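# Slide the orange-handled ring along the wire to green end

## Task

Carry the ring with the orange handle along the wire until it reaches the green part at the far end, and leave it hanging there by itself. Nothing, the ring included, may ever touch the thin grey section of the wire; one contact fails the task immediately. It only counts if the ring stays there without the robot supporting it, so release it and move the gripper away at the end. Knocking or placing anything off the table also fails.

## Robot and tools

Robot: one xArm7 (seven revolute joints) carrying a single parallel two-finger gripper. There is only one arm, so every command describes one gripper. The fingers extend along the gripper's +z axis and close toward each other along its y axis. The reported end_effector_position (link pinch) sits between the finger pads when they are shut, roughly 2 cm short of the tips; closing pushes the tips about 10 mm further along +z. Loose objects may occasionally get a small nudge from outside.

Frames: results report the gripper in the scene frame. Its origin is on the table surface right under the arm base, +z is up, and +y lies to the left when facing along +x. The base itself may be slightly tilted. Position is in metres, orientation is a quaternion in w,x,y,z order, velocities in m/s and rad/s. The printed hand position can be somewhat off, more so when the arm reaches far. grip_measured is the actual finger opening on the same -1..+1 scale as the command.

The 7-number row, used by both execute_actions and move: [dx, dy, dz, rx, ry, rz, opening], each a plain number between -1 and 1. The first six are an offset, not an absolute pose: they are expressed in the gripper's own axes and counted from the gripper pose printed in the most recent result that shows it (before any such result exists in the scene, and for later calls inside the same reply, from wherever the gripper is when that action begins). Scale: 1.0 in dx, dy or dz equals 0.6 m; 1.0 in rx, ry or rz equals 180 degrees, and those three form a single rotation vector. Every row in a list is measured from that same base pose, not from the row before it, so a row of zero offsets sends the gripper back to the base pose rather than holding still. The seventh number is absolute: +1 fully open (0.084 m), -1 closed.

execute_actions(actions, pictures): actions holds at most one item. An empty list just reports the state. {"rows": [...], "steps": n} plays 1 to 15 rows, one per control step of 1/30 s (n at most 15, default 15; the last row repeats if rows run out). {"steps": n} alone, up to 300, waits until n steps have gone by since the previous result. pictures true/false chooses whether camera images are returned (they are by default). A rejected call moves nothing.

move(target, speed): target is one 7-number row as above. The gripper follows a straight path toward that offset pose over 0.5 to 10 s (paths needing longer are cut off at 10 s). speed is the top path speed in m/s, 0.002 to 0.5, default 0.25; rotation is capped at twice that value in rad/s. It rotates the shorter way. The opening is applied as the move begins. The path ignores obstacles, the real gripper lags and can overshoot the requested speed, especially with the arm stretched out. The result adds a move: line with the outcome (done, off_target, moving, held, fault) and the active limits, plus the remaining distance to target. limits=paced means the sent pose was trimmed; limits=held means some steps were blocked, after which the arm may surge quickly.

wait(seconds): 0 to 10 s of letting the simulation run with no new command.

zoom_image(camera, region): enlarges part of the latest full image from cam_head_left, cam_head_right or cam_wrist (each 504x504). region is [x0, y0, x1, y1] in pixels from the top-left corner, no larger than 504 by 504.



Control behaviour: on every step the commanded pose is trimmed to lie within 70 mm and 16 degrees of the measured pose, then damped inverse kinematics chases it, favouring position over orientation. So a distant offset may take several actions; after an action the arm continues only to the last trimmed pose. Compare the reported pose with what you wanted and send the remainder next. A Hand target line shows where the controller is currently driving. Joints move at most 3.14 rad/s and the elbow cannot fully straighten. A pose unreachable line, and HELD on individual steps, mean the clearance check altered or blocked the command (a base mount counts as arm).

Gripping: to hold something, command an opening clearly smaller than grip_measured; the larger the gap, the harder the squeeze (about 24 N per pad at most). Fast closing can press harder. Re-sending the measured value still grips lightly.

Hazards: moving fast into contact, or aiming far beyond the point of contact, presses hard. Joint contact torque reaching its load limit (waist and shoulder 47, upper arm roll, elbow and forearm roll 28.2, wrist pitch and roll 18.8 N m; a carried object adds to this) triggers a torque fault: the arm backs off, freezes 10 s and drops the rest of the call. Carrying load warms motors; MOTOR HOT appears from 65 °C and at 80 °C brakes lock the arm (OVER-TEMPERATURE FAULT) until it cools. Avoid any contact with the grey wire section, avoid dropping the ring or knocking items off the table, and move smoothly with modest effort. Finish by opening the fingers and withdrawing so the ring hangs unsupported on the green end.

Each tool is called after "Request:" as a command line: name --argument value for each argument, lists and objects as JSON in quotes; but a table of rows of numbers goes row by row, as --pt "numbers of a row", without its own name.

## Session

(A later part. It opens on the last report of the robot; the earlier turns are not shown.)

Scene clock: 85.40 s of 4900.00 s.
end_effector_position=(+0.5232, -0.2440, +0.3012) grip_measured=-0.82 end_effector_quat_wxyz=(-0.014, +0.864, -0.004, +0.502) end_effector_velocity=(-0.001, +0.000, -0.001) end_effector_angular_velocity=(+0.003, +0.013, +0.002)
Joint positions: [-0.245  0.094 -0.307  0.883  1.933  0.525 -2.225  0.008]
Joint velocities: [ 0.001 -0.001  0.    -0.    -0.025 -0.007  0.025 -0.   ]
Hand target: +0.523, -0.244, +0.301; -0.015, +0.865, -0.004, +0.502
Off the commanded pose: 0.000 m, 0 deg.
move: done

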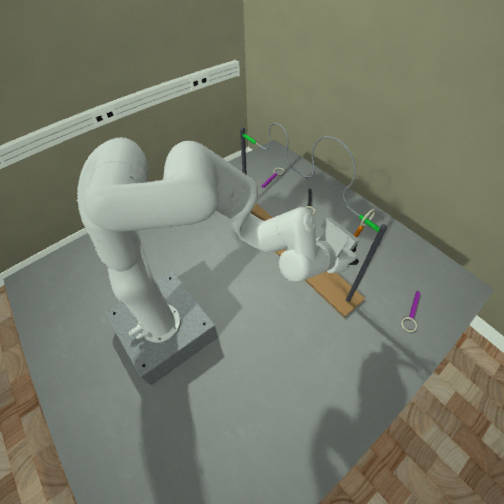

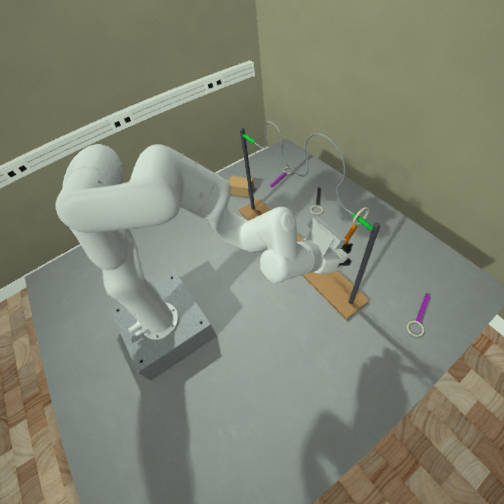

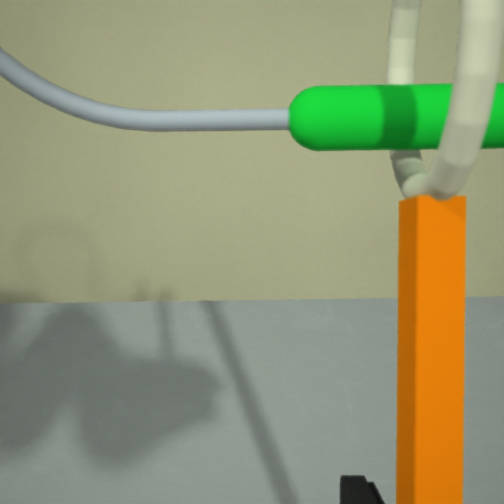

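Request:
move --target '[-0.005,0,-0.075,0,-0.1667,0,-1]' --speed 0.07

Request:
move --target '[0.017,0,-0.089,0,-0.1667,0,-1]' --speed 0.07

Scene clock: 96.57 s of 4900.00 s.
end_effector_position=(+0.4823, -0.2450, +0.3206) grip_measured=-0.82 end_effector_quat_wxyz=(-0.014, +0.965, -0.000, +0.261) end_effector_velocity=(-0.001, +0.001, -0.001) end_effector_angular_velocity=(+0.001, +0.012, -0.000)
Joint positions: [-0.238 -0.02  -0.315  0.911  0.549  0.542 -0.953  0.008]
Joint velocities: [-0.     0.001  0.     0.004 -0.02   0.01   0.019  0.   ]
Hand target: +0.482, -0.245, +0.321; -0.014, +0.965, -0.000, +0.261
Off the commanded pose: 0.000 m, 0 deg.
After step 90, 4.13 s passed at rest.
move: done

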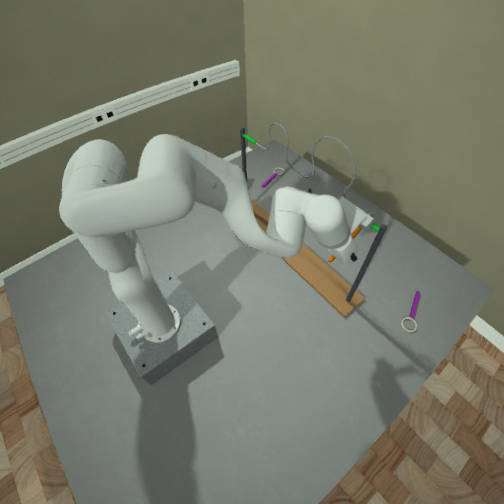

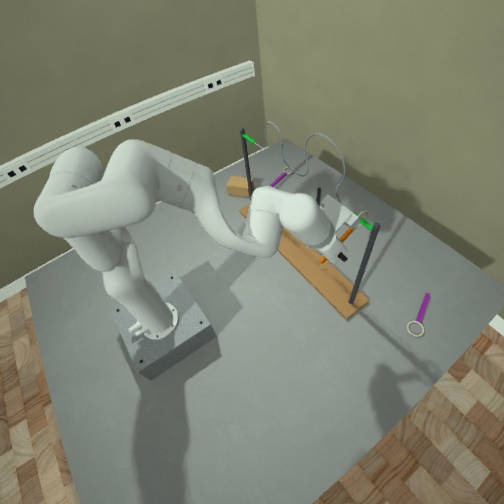

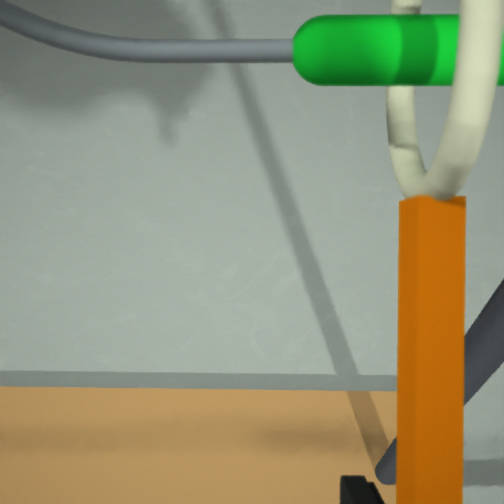

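Scene clock: 100.63 s of 4900.00 s.
end_effector_position=(+0.4637, -0.2470, +0.3717) grip_measured=-0.82 end_effector_quat_wxyz=(-0.013, +1.000, +0.003, +0.002) end_effector_velocity=(-0.001, -0.000, -0.000) end_effector_angular_velocity=(+0.002, +0.011, -0.002)
Joint positions: [-0.231  0.17  -0.315  1.447  0.076  1.291 -0.546  0.008]
Joint velocities: [-0.001  0.007 -0.001  0.01  -0.002  0.014  0.001 -0.   ]
Hand target: +0.464, -0.247, +0.372; -0.013, +1.000, +0.003, +0.002
Off the commanded pose: 0.001 m, 0 deg.
move: done

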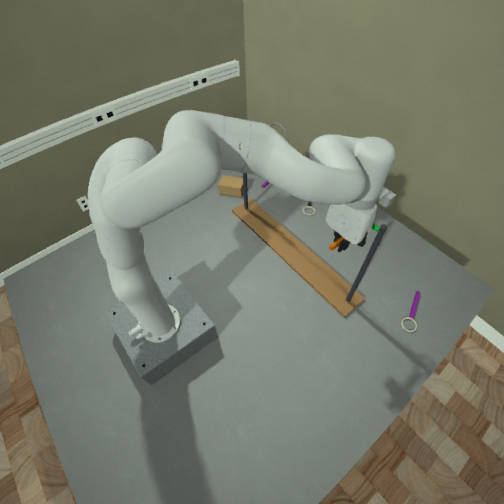

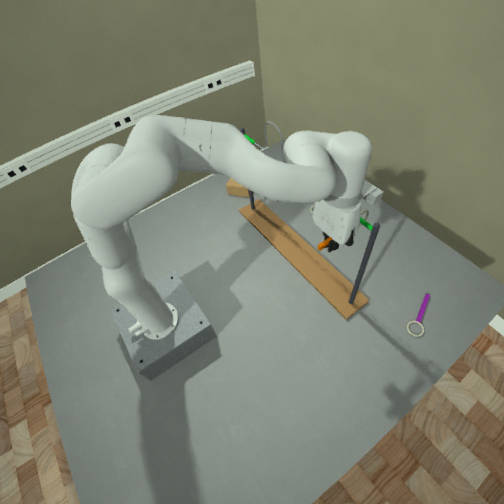

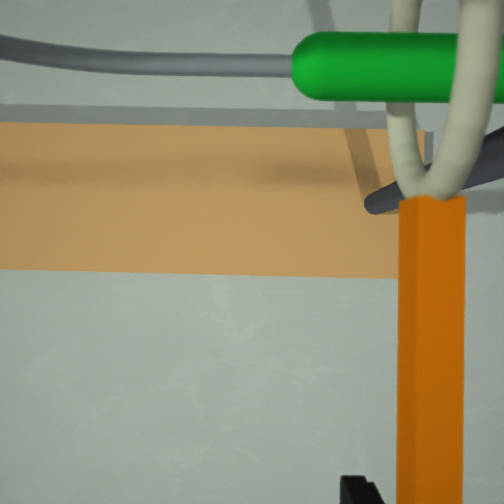

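Request:
move --target '[-0.004,-0.093,0,-0.008,0,0.007,-1]' --speed 0.05

Request:
move --target '[0,-0.0542,-0.0225,0.25,0,0,-1]' --speed 0.07

Request:
move --target '[0,-0.0542,-0.0225,0.25,0,0,-1]' --speed 0.07

Scene clock: 114.17 s of 4900.00 s.
end_effector_position=(+0.4609, -0.1916, +0.3732) grip_measured=-0.82 end_effector_quat_wxyz=(-0.001, +1.000, -0.009, +0.002) end_effector_velocity=(-0.000, +0.000, +0.001) end_effector_angular_velocity=(-0.003, -0.002, -0.004)
Joint positions: [-0.152  0.065 -0.268  1.324  0.016  1.254 -0.386  0.008]
Joint velocities: [ 0.001 -0.003  0.    -0.002 -0.003 -0.002  0.006  0.   ]
Hand target: +0.461, -0.191, +0.373; -0.001, +1.000, -0.008, +0.002
Off the commanded pose: 0.000 m, 0 deg.
After step 90, 9.07 s passed at rest.
move: done

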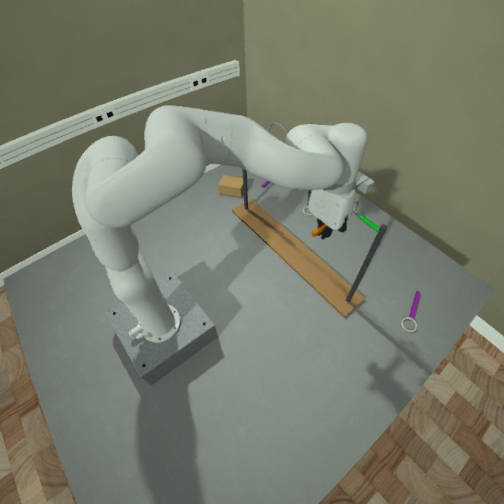

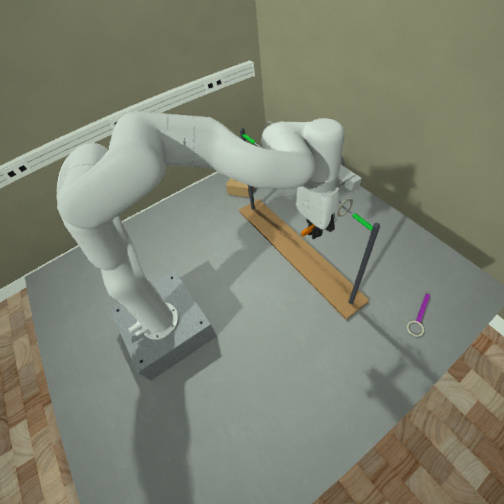

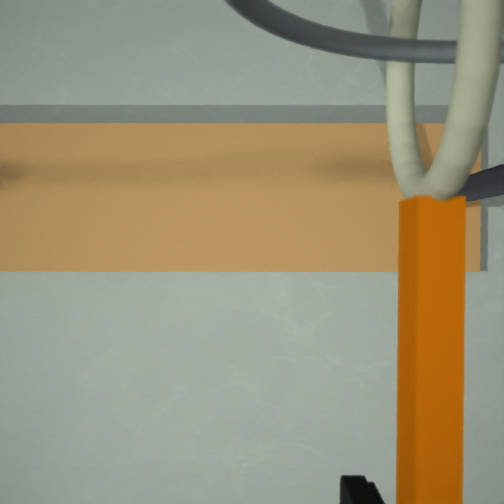

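Scene clock: 120.10 s of 4900.00 s.
end_effector_position=(+0.4612, -0.1590, +0.3868) grip_measured=-0.82 end_effector_quat_wxyz=(-0.383, +0.924, -0.007, +0.005) end_effector_velocity=(+0.000, +0.001, +0.001) end_effector_angular_velocity=(+0.007, -0.002, +0.002)
Joint positions: [-0.43   0.358 -0.298  1.628  0.696  1.807 -0.719  0.008]
Joint velocities: [-0.003  0.002  0.001  0.003  0.006  0.006 -0.001  0.   ]
Hand target: +0.461, -0.159, +0.387; -0.384, +0.923, -0.007, +0.005
Off the commanded pose: 0.000 m, 0 deg.
move: done

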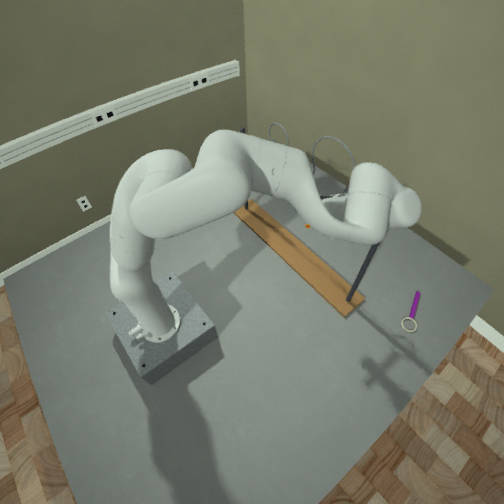

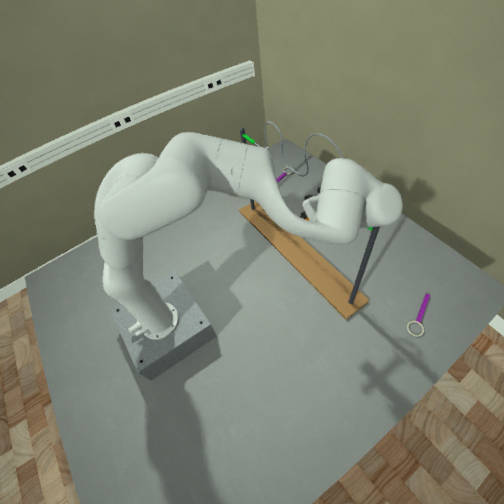

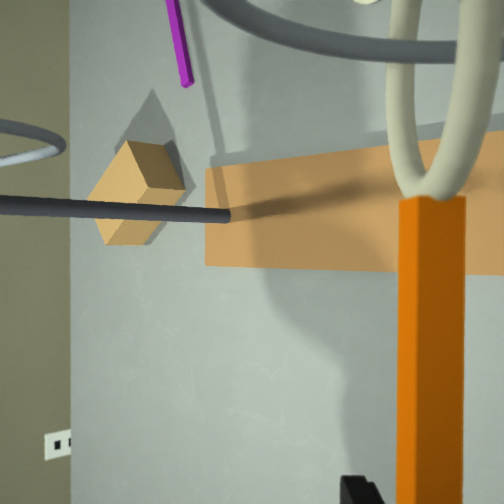

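Scene clock: 126.03 s of 4900.00 s.
end_effector_position=(+0.4611, -0.1457, +0.4196) grip_measured=-0.82 end_effector_quat_wxyz=(+0.708, -0.707, +0.004, -0.007) end_effector_velocity=(+0.000, +0.001, +0.002) end_effector_angular_velocity=(+0.006, -0.003, +0.003)
Joint positions: [-0.694  0.671 -0.161  1.74   1.195  2.282 -0.686  0.008]
Joint velocities: [ 0.     0.     0.002  0.001  0.004  0.004  0.001 -0.   ]
Hand target: +0.461, -0.146, +0.420; +0.708, -0.706, +0.004, -0.007
Off the commanded pose: 0.000 m, 0 deg.
move: done

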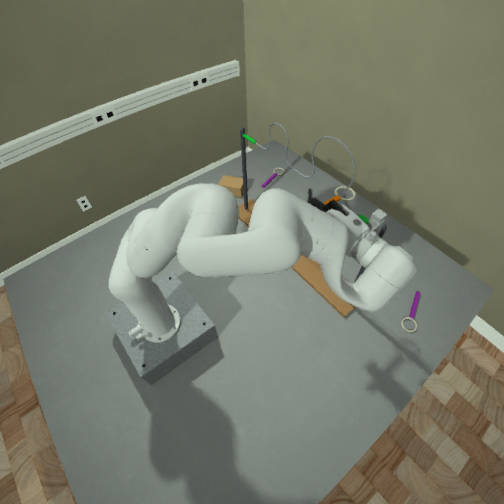

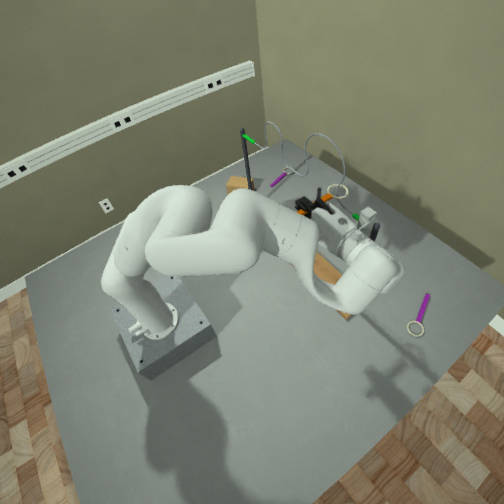

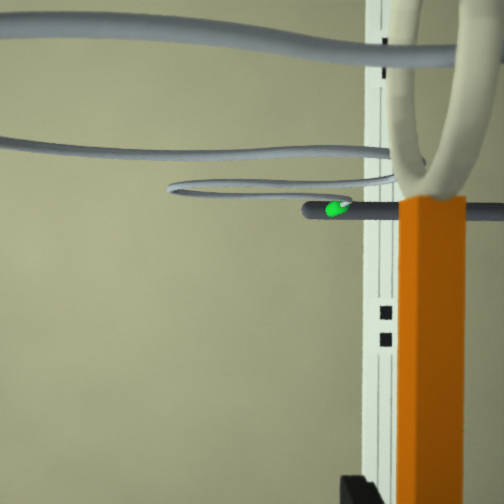

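Request:
move --target '[0,-0.098,-0.023,0,0,0,-1]' --speed 0.05

Request:
move --target '[0,-0.0742,0.0308,-0.25,0,0,-1]' --speed 0.09

Request:
move --target '[0,-0.0742,0.0308,-0.25,0,0,-1]' --speed 0.09

Scene clock: 137.37 s of 4900.00 s.
end_effector_position=(+0.4605, -0.1595, +0.4781) grip_measured=-0.82 end_effector_quat_wxyz=(+0.707, -0.707, +0.004, -0.006) end_effector_velocity=(+0.000, -0.000, +0.001) end_effector_angular_velocity=(-0.002, +0.002, +0.002)
Joint positions: [-0.733  0.646 -0.148  1.843  1.273  2.346 -0.536  0.008]
Joint velocities: [-0.     0.001  0.001  0.006  0.001  0.002  0.006 -0.   ]
Hand target: +0.460, -0.160, +0.478; +0.707, -0.707, +0.004, -0.007
Off the commanded pose: 0.000 m, 0 deg.
After step 90, 6.80 s passed at rest.
move: done

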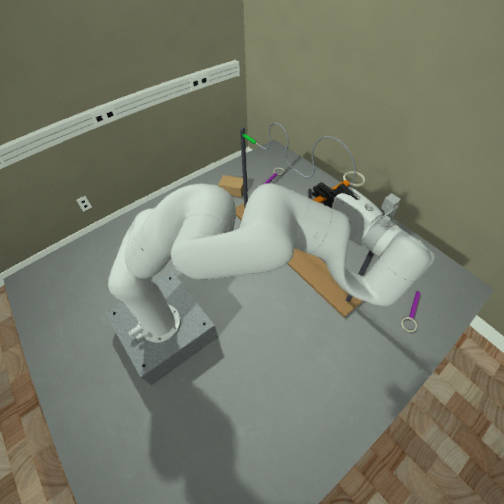

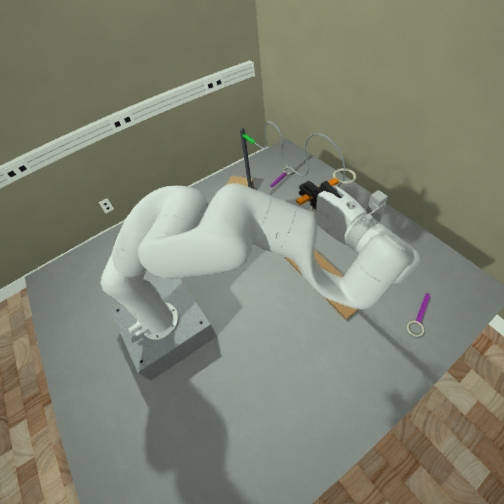

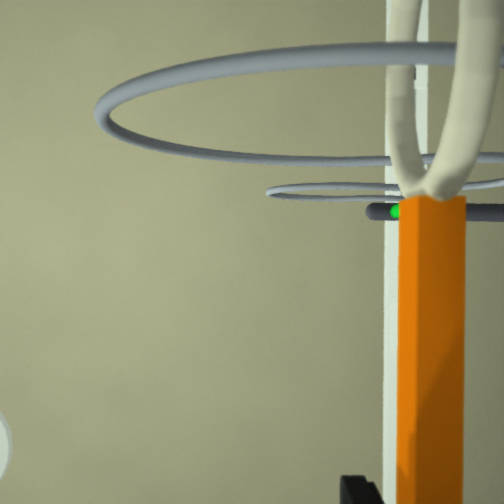

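Scene clock: 142.03 s of 4900.00 s.
end_effector_position=(+0.4606, -0.1412, +0.5222) grip_measured=-0.82 end_effector_quat_wxyz=(-0.383, +0.924, -0.007, +0.005) end_effector_velocity=(-0.000, -0.001, -0.001) end_effector_angular_velocity=(-0.008, +0.004, -0.003)
Joint positions: [-0.484  0.356 -0.26   1.989  0.771  2.086 -0.475  0.008]
Joint velocities: [ 0.003 -0.001 -0.002 -0.001 -0.008 -0.004  0.002  0.   ]
Hand target: +0.461, -0.141, +0.522; -0.383, +0.924, -0.007, +0.005
Off the commanded pose: 0.000 m, 0 deg.
move: done

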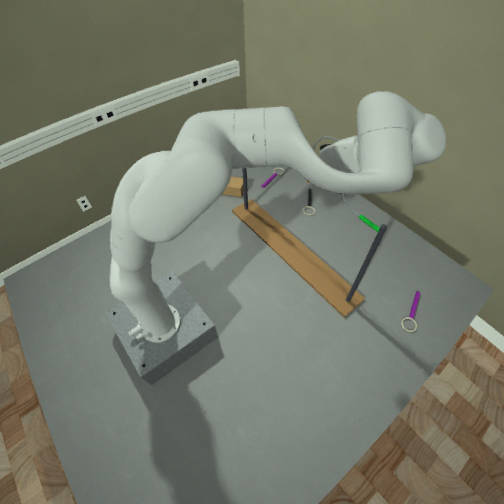

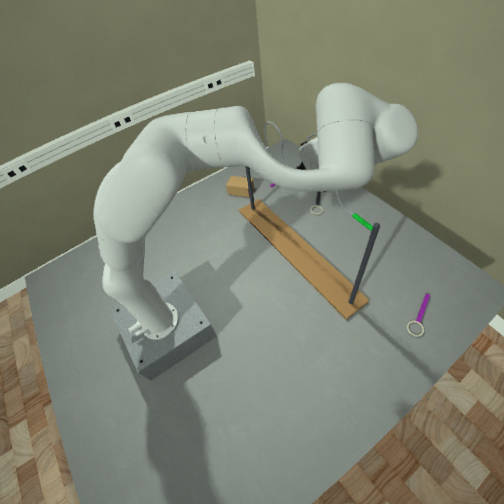

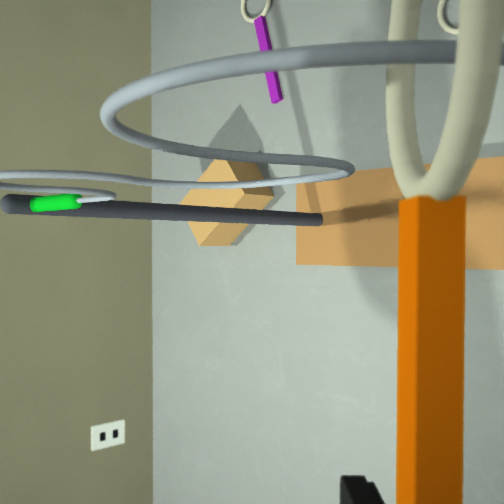

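Scene clock: 146.70 s of 4900.00 s.
end_effector_position=(+0.4613, -0.0971, +0.5408) grip_measured=-0.82 end_effector_quat_wxyz=(-0.001, +1.000, -0.009, +0.002) end_effector_velocity=(-0.001, -0.001, -0.000) end_effector_angular_velocity=(-0.010, +0.001, -0.005)
Joint positions: [-0.087  0.058 -0.142  1.804  0.005  1.74  -0.188  0.008]
Joint velocities: [ 0.003 -0.003  0.001 -0.005 -0.011 -0.003  0.006 -0.   ]
Hand target: +0.461, -0.097, +0.541; -0.000, +1.000, -0.009, +0.002
Off the commanded pose: 0.000 m, 0 deg.
move: done

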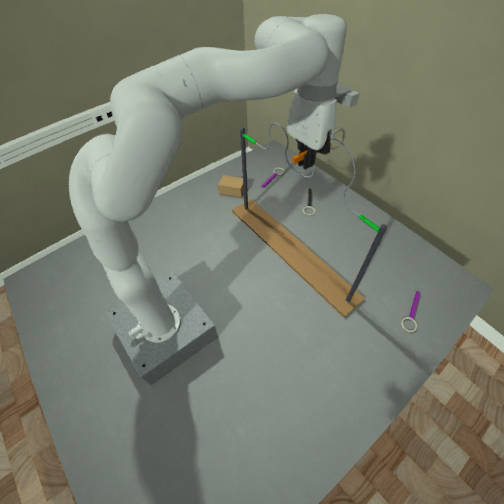

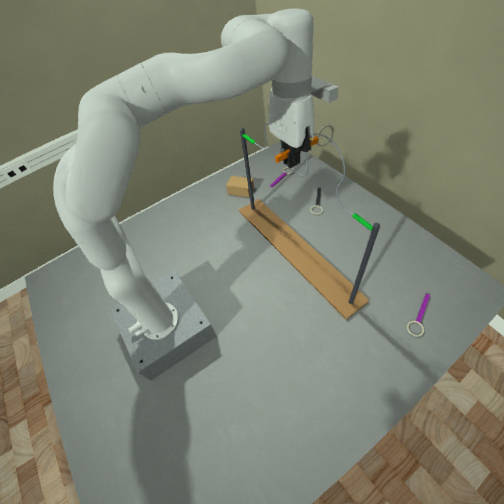

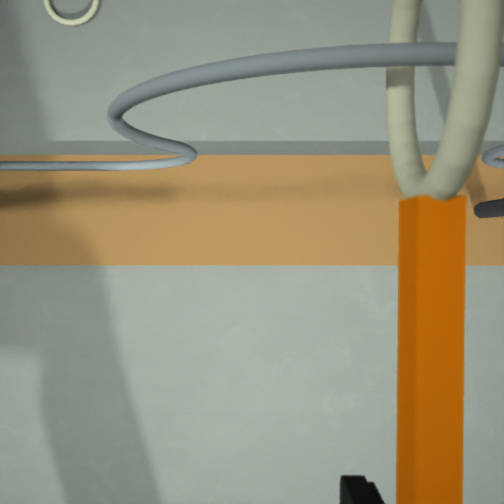

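Request:
move --target '[0,-0.0742,0.0308,-0.25,0,0,-1]' --speed 0.09

Request:
move --target '[0,-0.0742,0.0308,-0.25,0,0,-1]' --speed 0.09

Request:
move --target '[0,-0.098,0.025,0,0,0,-1]' --speed 0.05

Scene clock: 157.93 s of 4900.00 s.
end_effector_position=(+0.4624, -0.0528, +0.5230) grip_measured=-0.82 end_effector_quat_wxyz=(+0.382, +0.924, -0.010, +0.000) end_effector_velocity=(-0.000, -0.001, +0.001) end_effector_angular_velocity=(-0.010, -0.002, -0.003)
Joint positions: [ 0.171  0.026  0.097  1.535 -0.761  1.737  0.271  0.008]
Joint velocities: [ 0.002  0.001  0.001 -0.001 -0.009  0.004  0.005  0.   ]
Hand target: +0.462, -0.053, +0.523; +0.382, +0.924, -0.010, +0.000
Off the commanded pose: 0.001 m, 0 deg.
After step 90, 3.57 s passed at rest.
move: done

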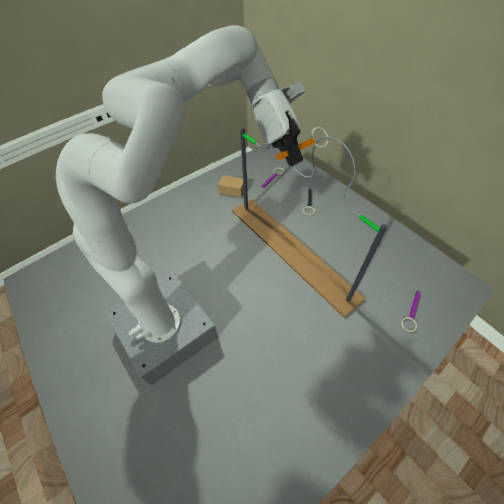

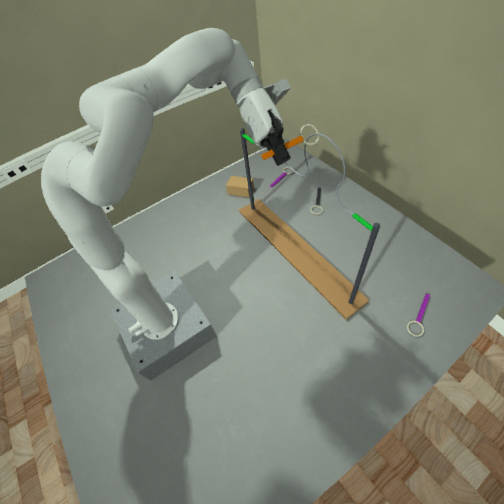

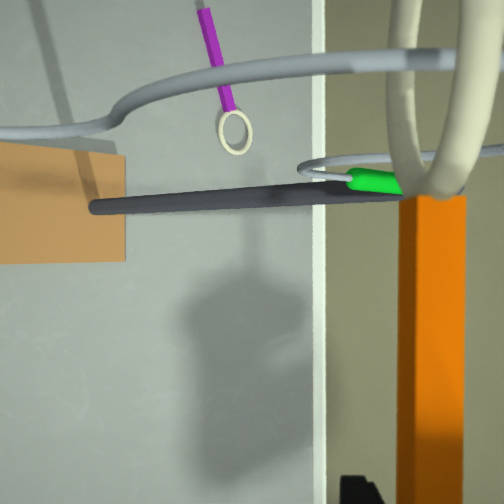

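Scene clock: 162.60 s of 4900.00 s.
end_effector_position=(+0.4633, -0.0339, +0.4788) grip_measured=-0.82 end_effector_quat_wxyz=(+0.706, +0.709, -0.009, -0.002) end_effector_velocity=(-0.000, -0.001, +0.000) end_effector_angular_velocity=(-0.009, -0.001, -0.002)
Joint positions: [ 0.339  0.273  0.158  1.293 -1.31   2.039  0.632  0.008]
Joint velocities: [ 0.001  0.002 -0.001 -0.002 -0.004  0.005  0.003  0.   ]
Hand target: +0.463, -0.034, +0.479; +0.706, +0.708, -0.009, -0.002
Off the commanded pose: 0.000 m, 0 deg.
move: done

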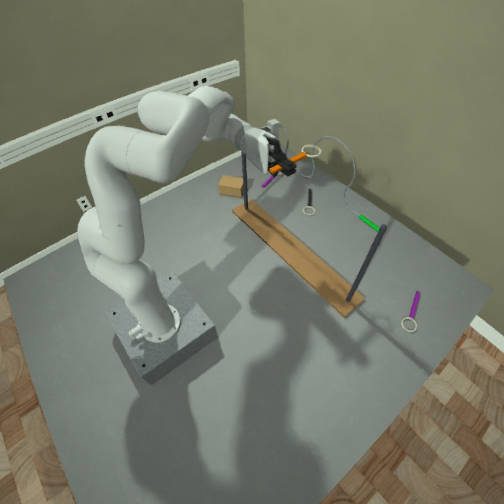

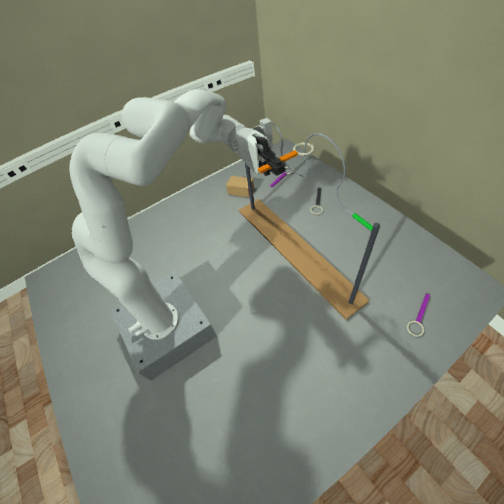

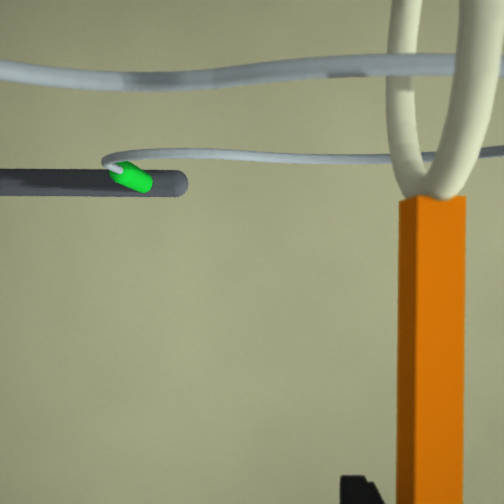

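Scene clock: 164.17 s of 4900.00 s.
end_effector_position=(+0.4636, -0.0485, +0.4201) grip_measured=-0.82 end_effector_quat_wxyz=(+0.705, +0.709, -0.009, -0.002) end_effector_velocity=(-0.000, +0.000, -0.001) end_effector_angular_velocity=(+0.001, -0.001, +0.000)
Joint positions: [ 0.314  0.335  0.147  1.224 -1.282  1.976  0.761  0.008]
Joint velocities: [ 0.     0.002 -0.    -0.001  0.002 -0.001  0.004  0.   ]
Hand target: +0.464, -0.049, +0.420; +0.706, +0.709, -0.009, -0.002
Off the commanded pose: 0.000 m, 0 deg.
move: done

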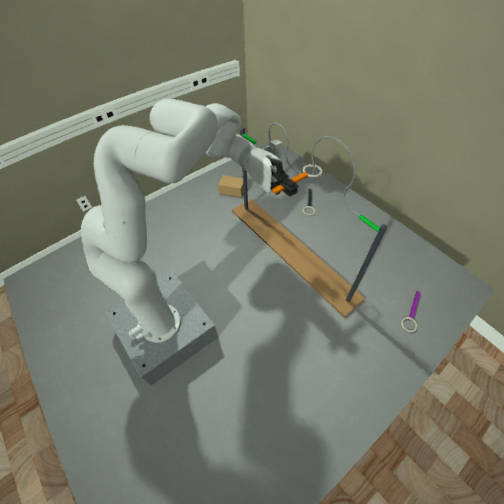

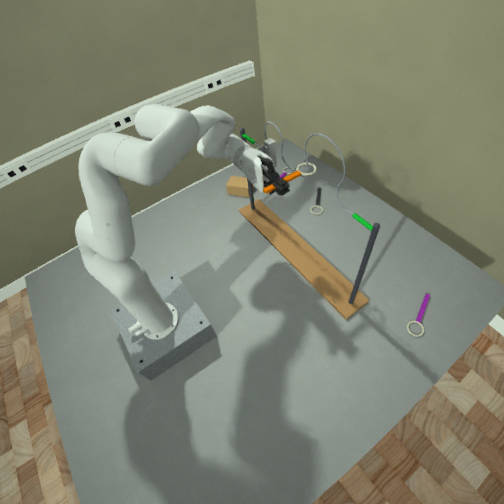

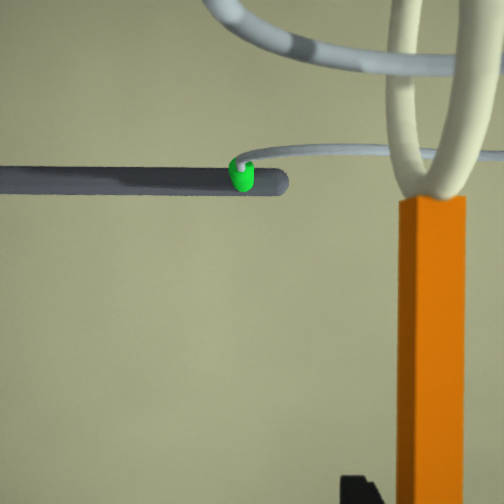

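Request:
move --target '[-0.002,-0.056,-0.017,0.25,0,0,-1]' --speed 0.08

Request:
move --target '[0,-0.0542,-0.0225,0.25,0,0,-1]' --speed 0.08

Request:
move --target '[0,-0.074,0,0,0,0,-1]' --speed 0.05

Scene clock: 174.93 s of 4900.00 s.
end_effector_position=(+0.4626, -0.0383, +0.3865) grip_measured=-0.82 end_effector_quat_wxyz=(+0.382, +0.924, -0.010, +0.001) end_effector_velocity=(+0.000, +0.002, -0.001) end_effector_angular_velocity=(+0.011, +0.000, +0.004)
Joint positions: [ 0.133  0.057  0.137  1.214 -0.757  1.481  0.513  0.008]
Joint velocities: [-0.    -0.002  0.    -0.     0.009 -0.006 -0.005 -0.   ]
Hand target: +0.463, -0.038, +0.387; +0.381, +0.924, -0.010, +0.001
Off the commanded pose: 0.000 m, 0 deg.
After step 90, 2.53 s passed at rest.
move: done

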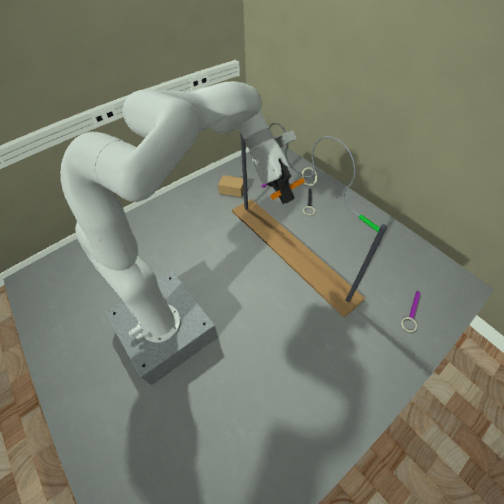

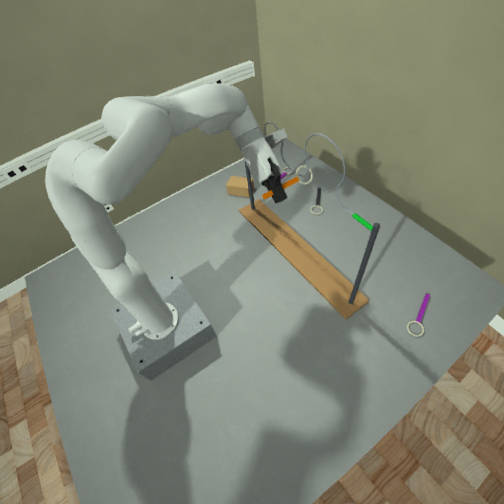

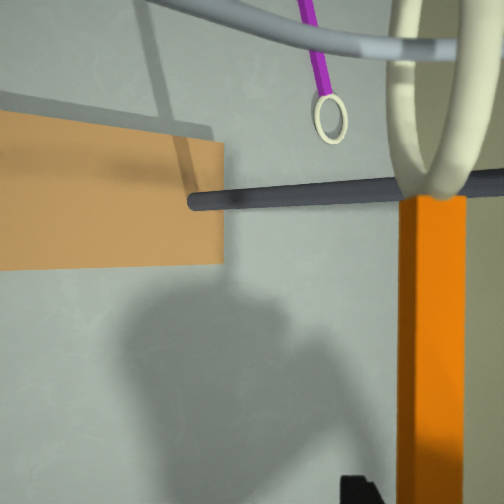

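Scene clock: 180.17 s of 4900.00 s.
end_effector_position=(+0.4629, -0.0056, +0.3728) grip_measured=-0.82 end_effector_quat_wxyz=(-0.001, +1.000, -0.009, +0.003) end_effector_velocity=(+0.000, +0.002, +0.000) end_effector_angular_velocity=(+0.008, -0.001, +0.004)
Joint positions: [-0.005 -0.056 -0.023  1.182 -0.006  1.232  0.014  0.008]
Joint velocities: [ 0.     0.    -0.001  0.001  0.009  0.    -0.008  0.   ]
Hand target: +0.463, -0.006, +0.373; -0.001, +1.000, -0.009, +0.003
Off the commanded pose: 0.001 m, 0 deg.
move: done

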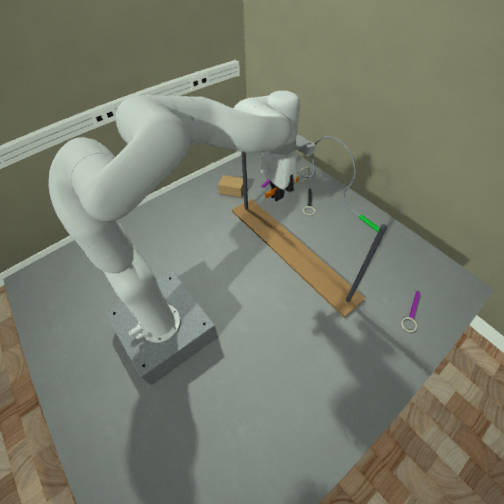

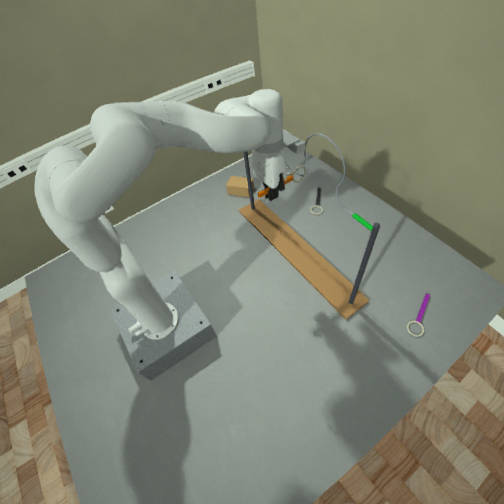

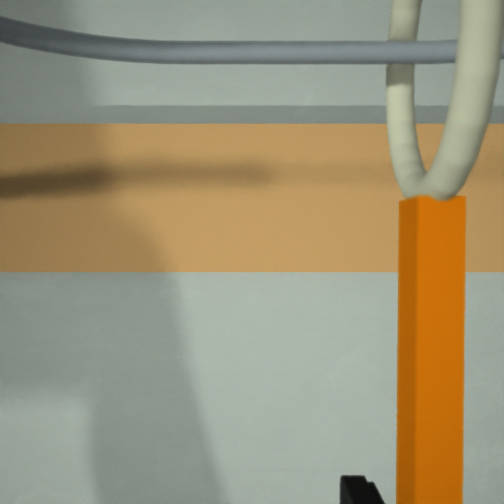

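Scene clock: 181.40 s of 4900.00 s.
end_effector_position=(+0.4636, +0.0384, +0.3730) grip_measured=-0.82 end_effector_quat_wxyz=(-0.001, +1.000, -0.009, +0.003) end_effector_velocity=(-0.000, +0.001, -0.000) end_effector_angular_velocity=(-0.001, +0.001, -0.002)
Joint positions: [ 0.04  -0.048  0.027  1.191 -0.004  1.233  0.107  0.008]
Joint velocities: [ 0.001  0.     0.001 -0.001 -0.001  0.     0.004 -0.   ]
Hand target: +0.464, +0.039, +0.373; -0.001, +1.000, -0.009, +0.003
Off the commanded pose: 0.000 m, 0 deg.
move: done

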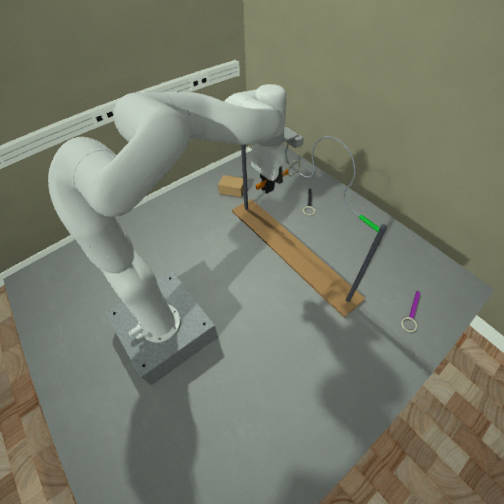

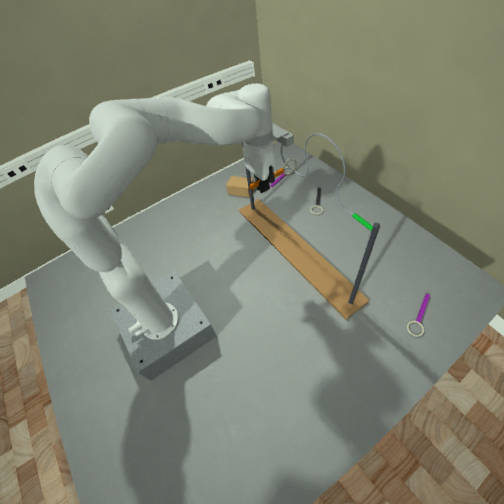

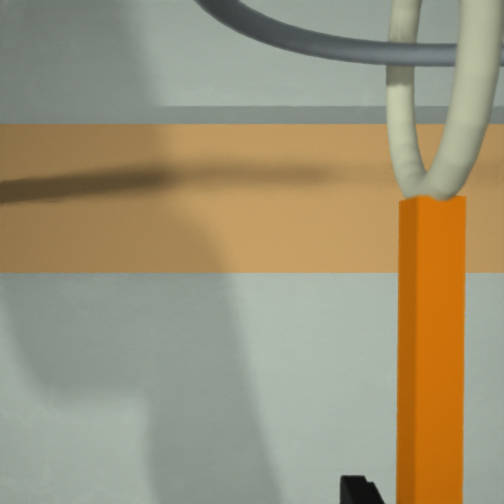

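Request:
move --target '[0,-0.061,-0.0225,0.25,0,0,-1]' --speed 0.08

Request:
move --target '[0,-0.0542,-0.0225,0.25,0,0,-1]' --speed 0.08

Request:
move --target '[0,-0.057,-0.01,0,0,0,-1]' --speed 0.05

Request:
move --target '[0,-0.0412,0.0171,-0.25,0,0,-1]' --speed 0.08

Scene clock: 193.43 s of 4900.00 s.
end_effector_position=(+0.4639, +0.0753, +0.3864) grip_measured=-0.82 end_effector_quat_wxyz=(-0.383, +0.924, -0.006, +0.005) end_effector_velocity=(-0.000, +0.001, +0.000) end_effector_angular_velocity=(+0.008, -0.001, +0.003)
Joint positions: [-0.075  0.008 -0.139  1.148  0.785  1.383 -0.432  0.008]
Joint velocities: [-0.     0.001 -0.    -0.001  0.007  0.004 -0.006  0.   ]
Hand target: +0.464, +0.075, +0.386; -0.384, +0.923, -0.007, +0.005
Off the commanded pose: 0.000 m, 0 deg.
After step 90, 3.80 s passed at rest.
move: done

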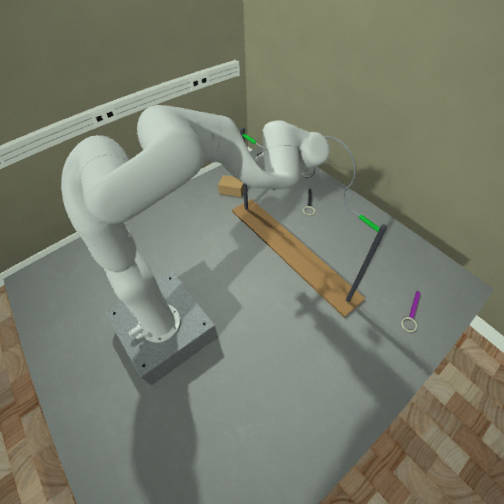

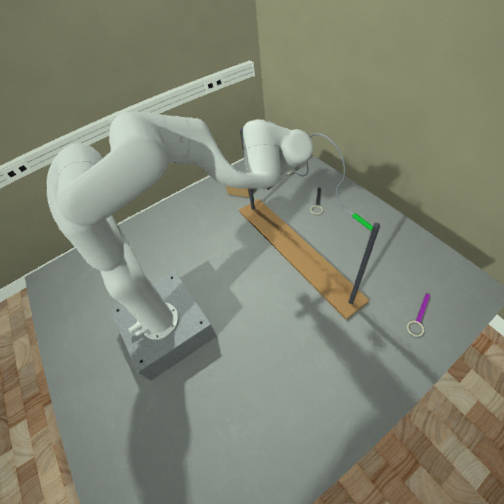

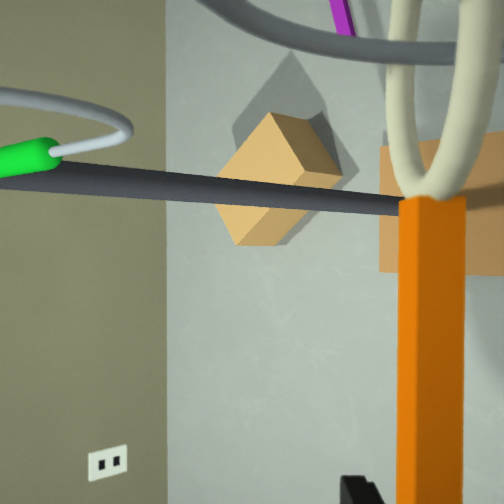

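Scene clock: 198.67 s of 4900.00 s.
end_effector_position=(+0.4638, +0.0888, +0.4192) grip_measured=-0.82 end_effector_quat_wxyz=(+0.708, -0.706, +0.003, -0.007) end_effector_velocity=(+0.000, -0.000, +0.001) end_effector_angular_velocity=(+0.007, -0.003, +0.000)
Joint positions: [-0.233  0.26  -0.182  1.116  1.35   1.877 -0.761  0.008]
Joint velocities: [-0.002  0.002  0.001  0.002  0.005  0.006 -0.003  0.   ]
Hand target: +0.464, +0.089, +0.419; +0.708, -0.706, +0.003, -0.007
Off the commanded pose: 0.000 m, 0 deg.
move: done

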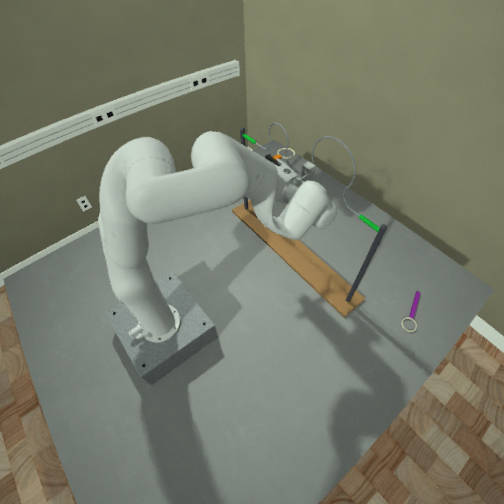

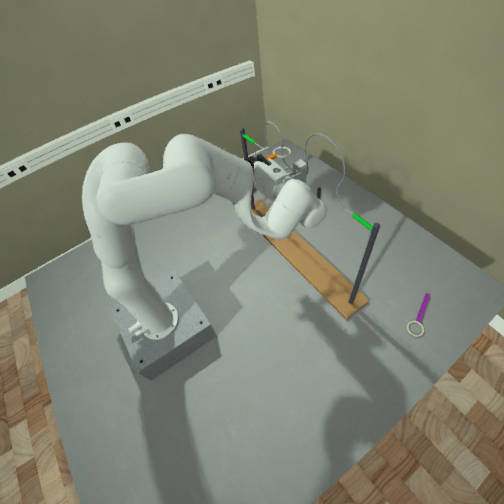

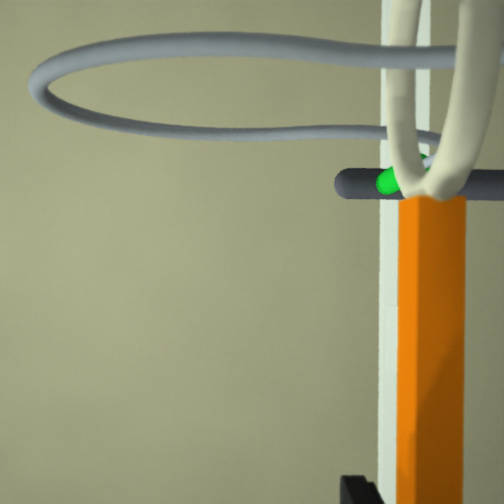

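Scene clock: 199.70 s of 4900.00 s.
end_effector_position=(+0.4634, +0.0829, +0.4531) grip_measured=-0.82 end_effector_quat_wxyz=(+0.708, -0.706, +0.003, -0.006) end_effector_velocity=(-0.000, +0.000, +0.001) end_effector_angular_velocity=(+0.001, +0.004, +0.000)
Joint positions: [-0.241  0.211 -0.188  1.143  1.358  1.902 -0.686  0.008]
Joint velocities: [-0.    -0.001  0.    -0.     0.001  0.001  0.005 -0.   ]
Hand target: +0.463, +0.083, +0.453; +0.708, -0.707, +0.003, -0.007
Off the commanded pose: 0.000 m, 0 deg.
move: done

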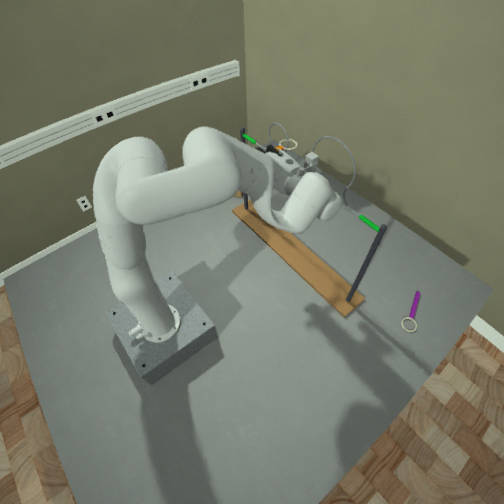

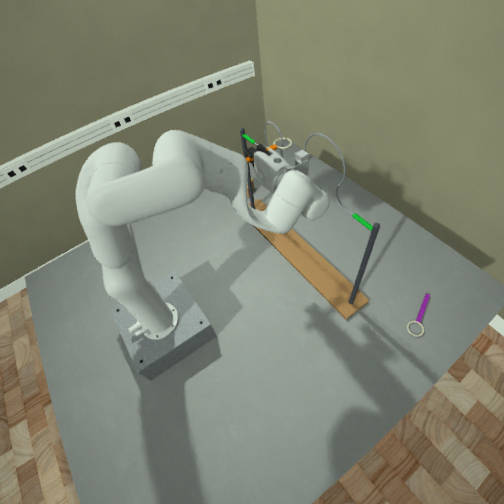

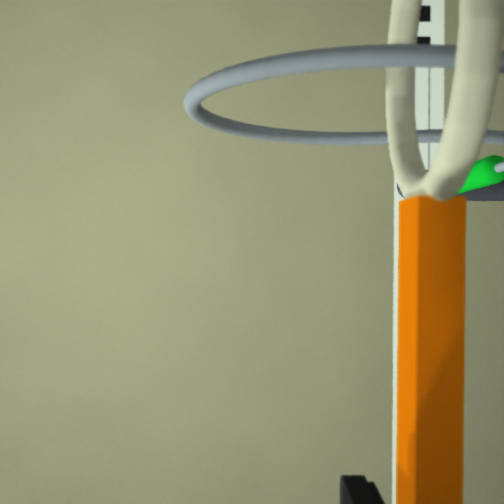

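Scene clock: 204.93 s of 4900.00 s.
end_effector_position=(+0.4636, +0.0927, +0.4775) grip_measured=-0.82 end_effector_quat_wxyz=(-0.383, +0.924, -0.007, +0.005) end_effector_velocity=(+0.000, -0.001, -0.000) end_effector_angular_velocity=(-0.008, +0.003, -0.002)
Joint positions: [-0.092 -0.04  -0.099  1.328  0.767  1.529 -0.253  0.008]
Joint velocities: [-0.     0.     0.001  0.003 -0.008 -0.001  0.006 -0.   ]
Hand target: +0.464, +0.093, +0.478; -0.383, +0.924, -0.007, +0.005
Off the commanded pose: 0.000 m, 0 deg.
move: done

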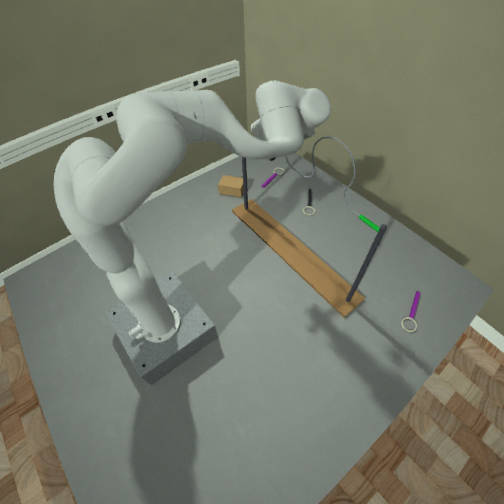

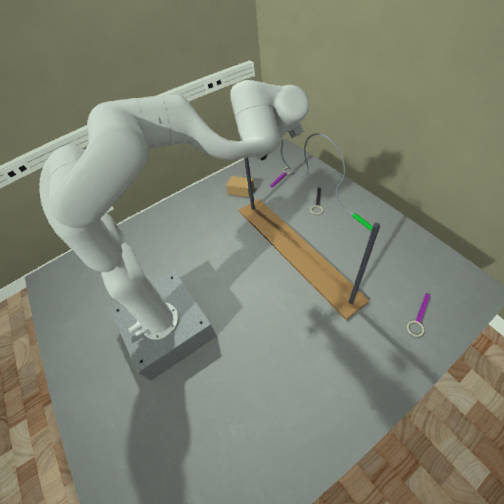

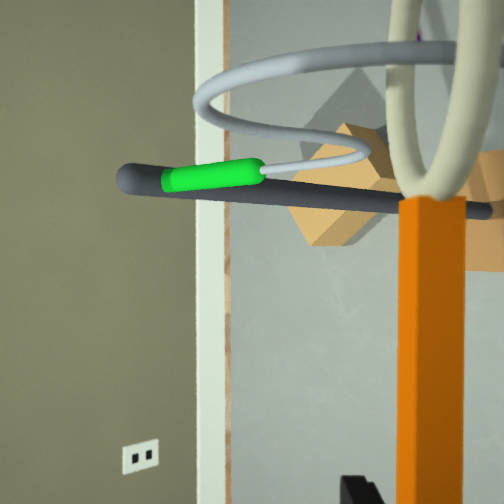

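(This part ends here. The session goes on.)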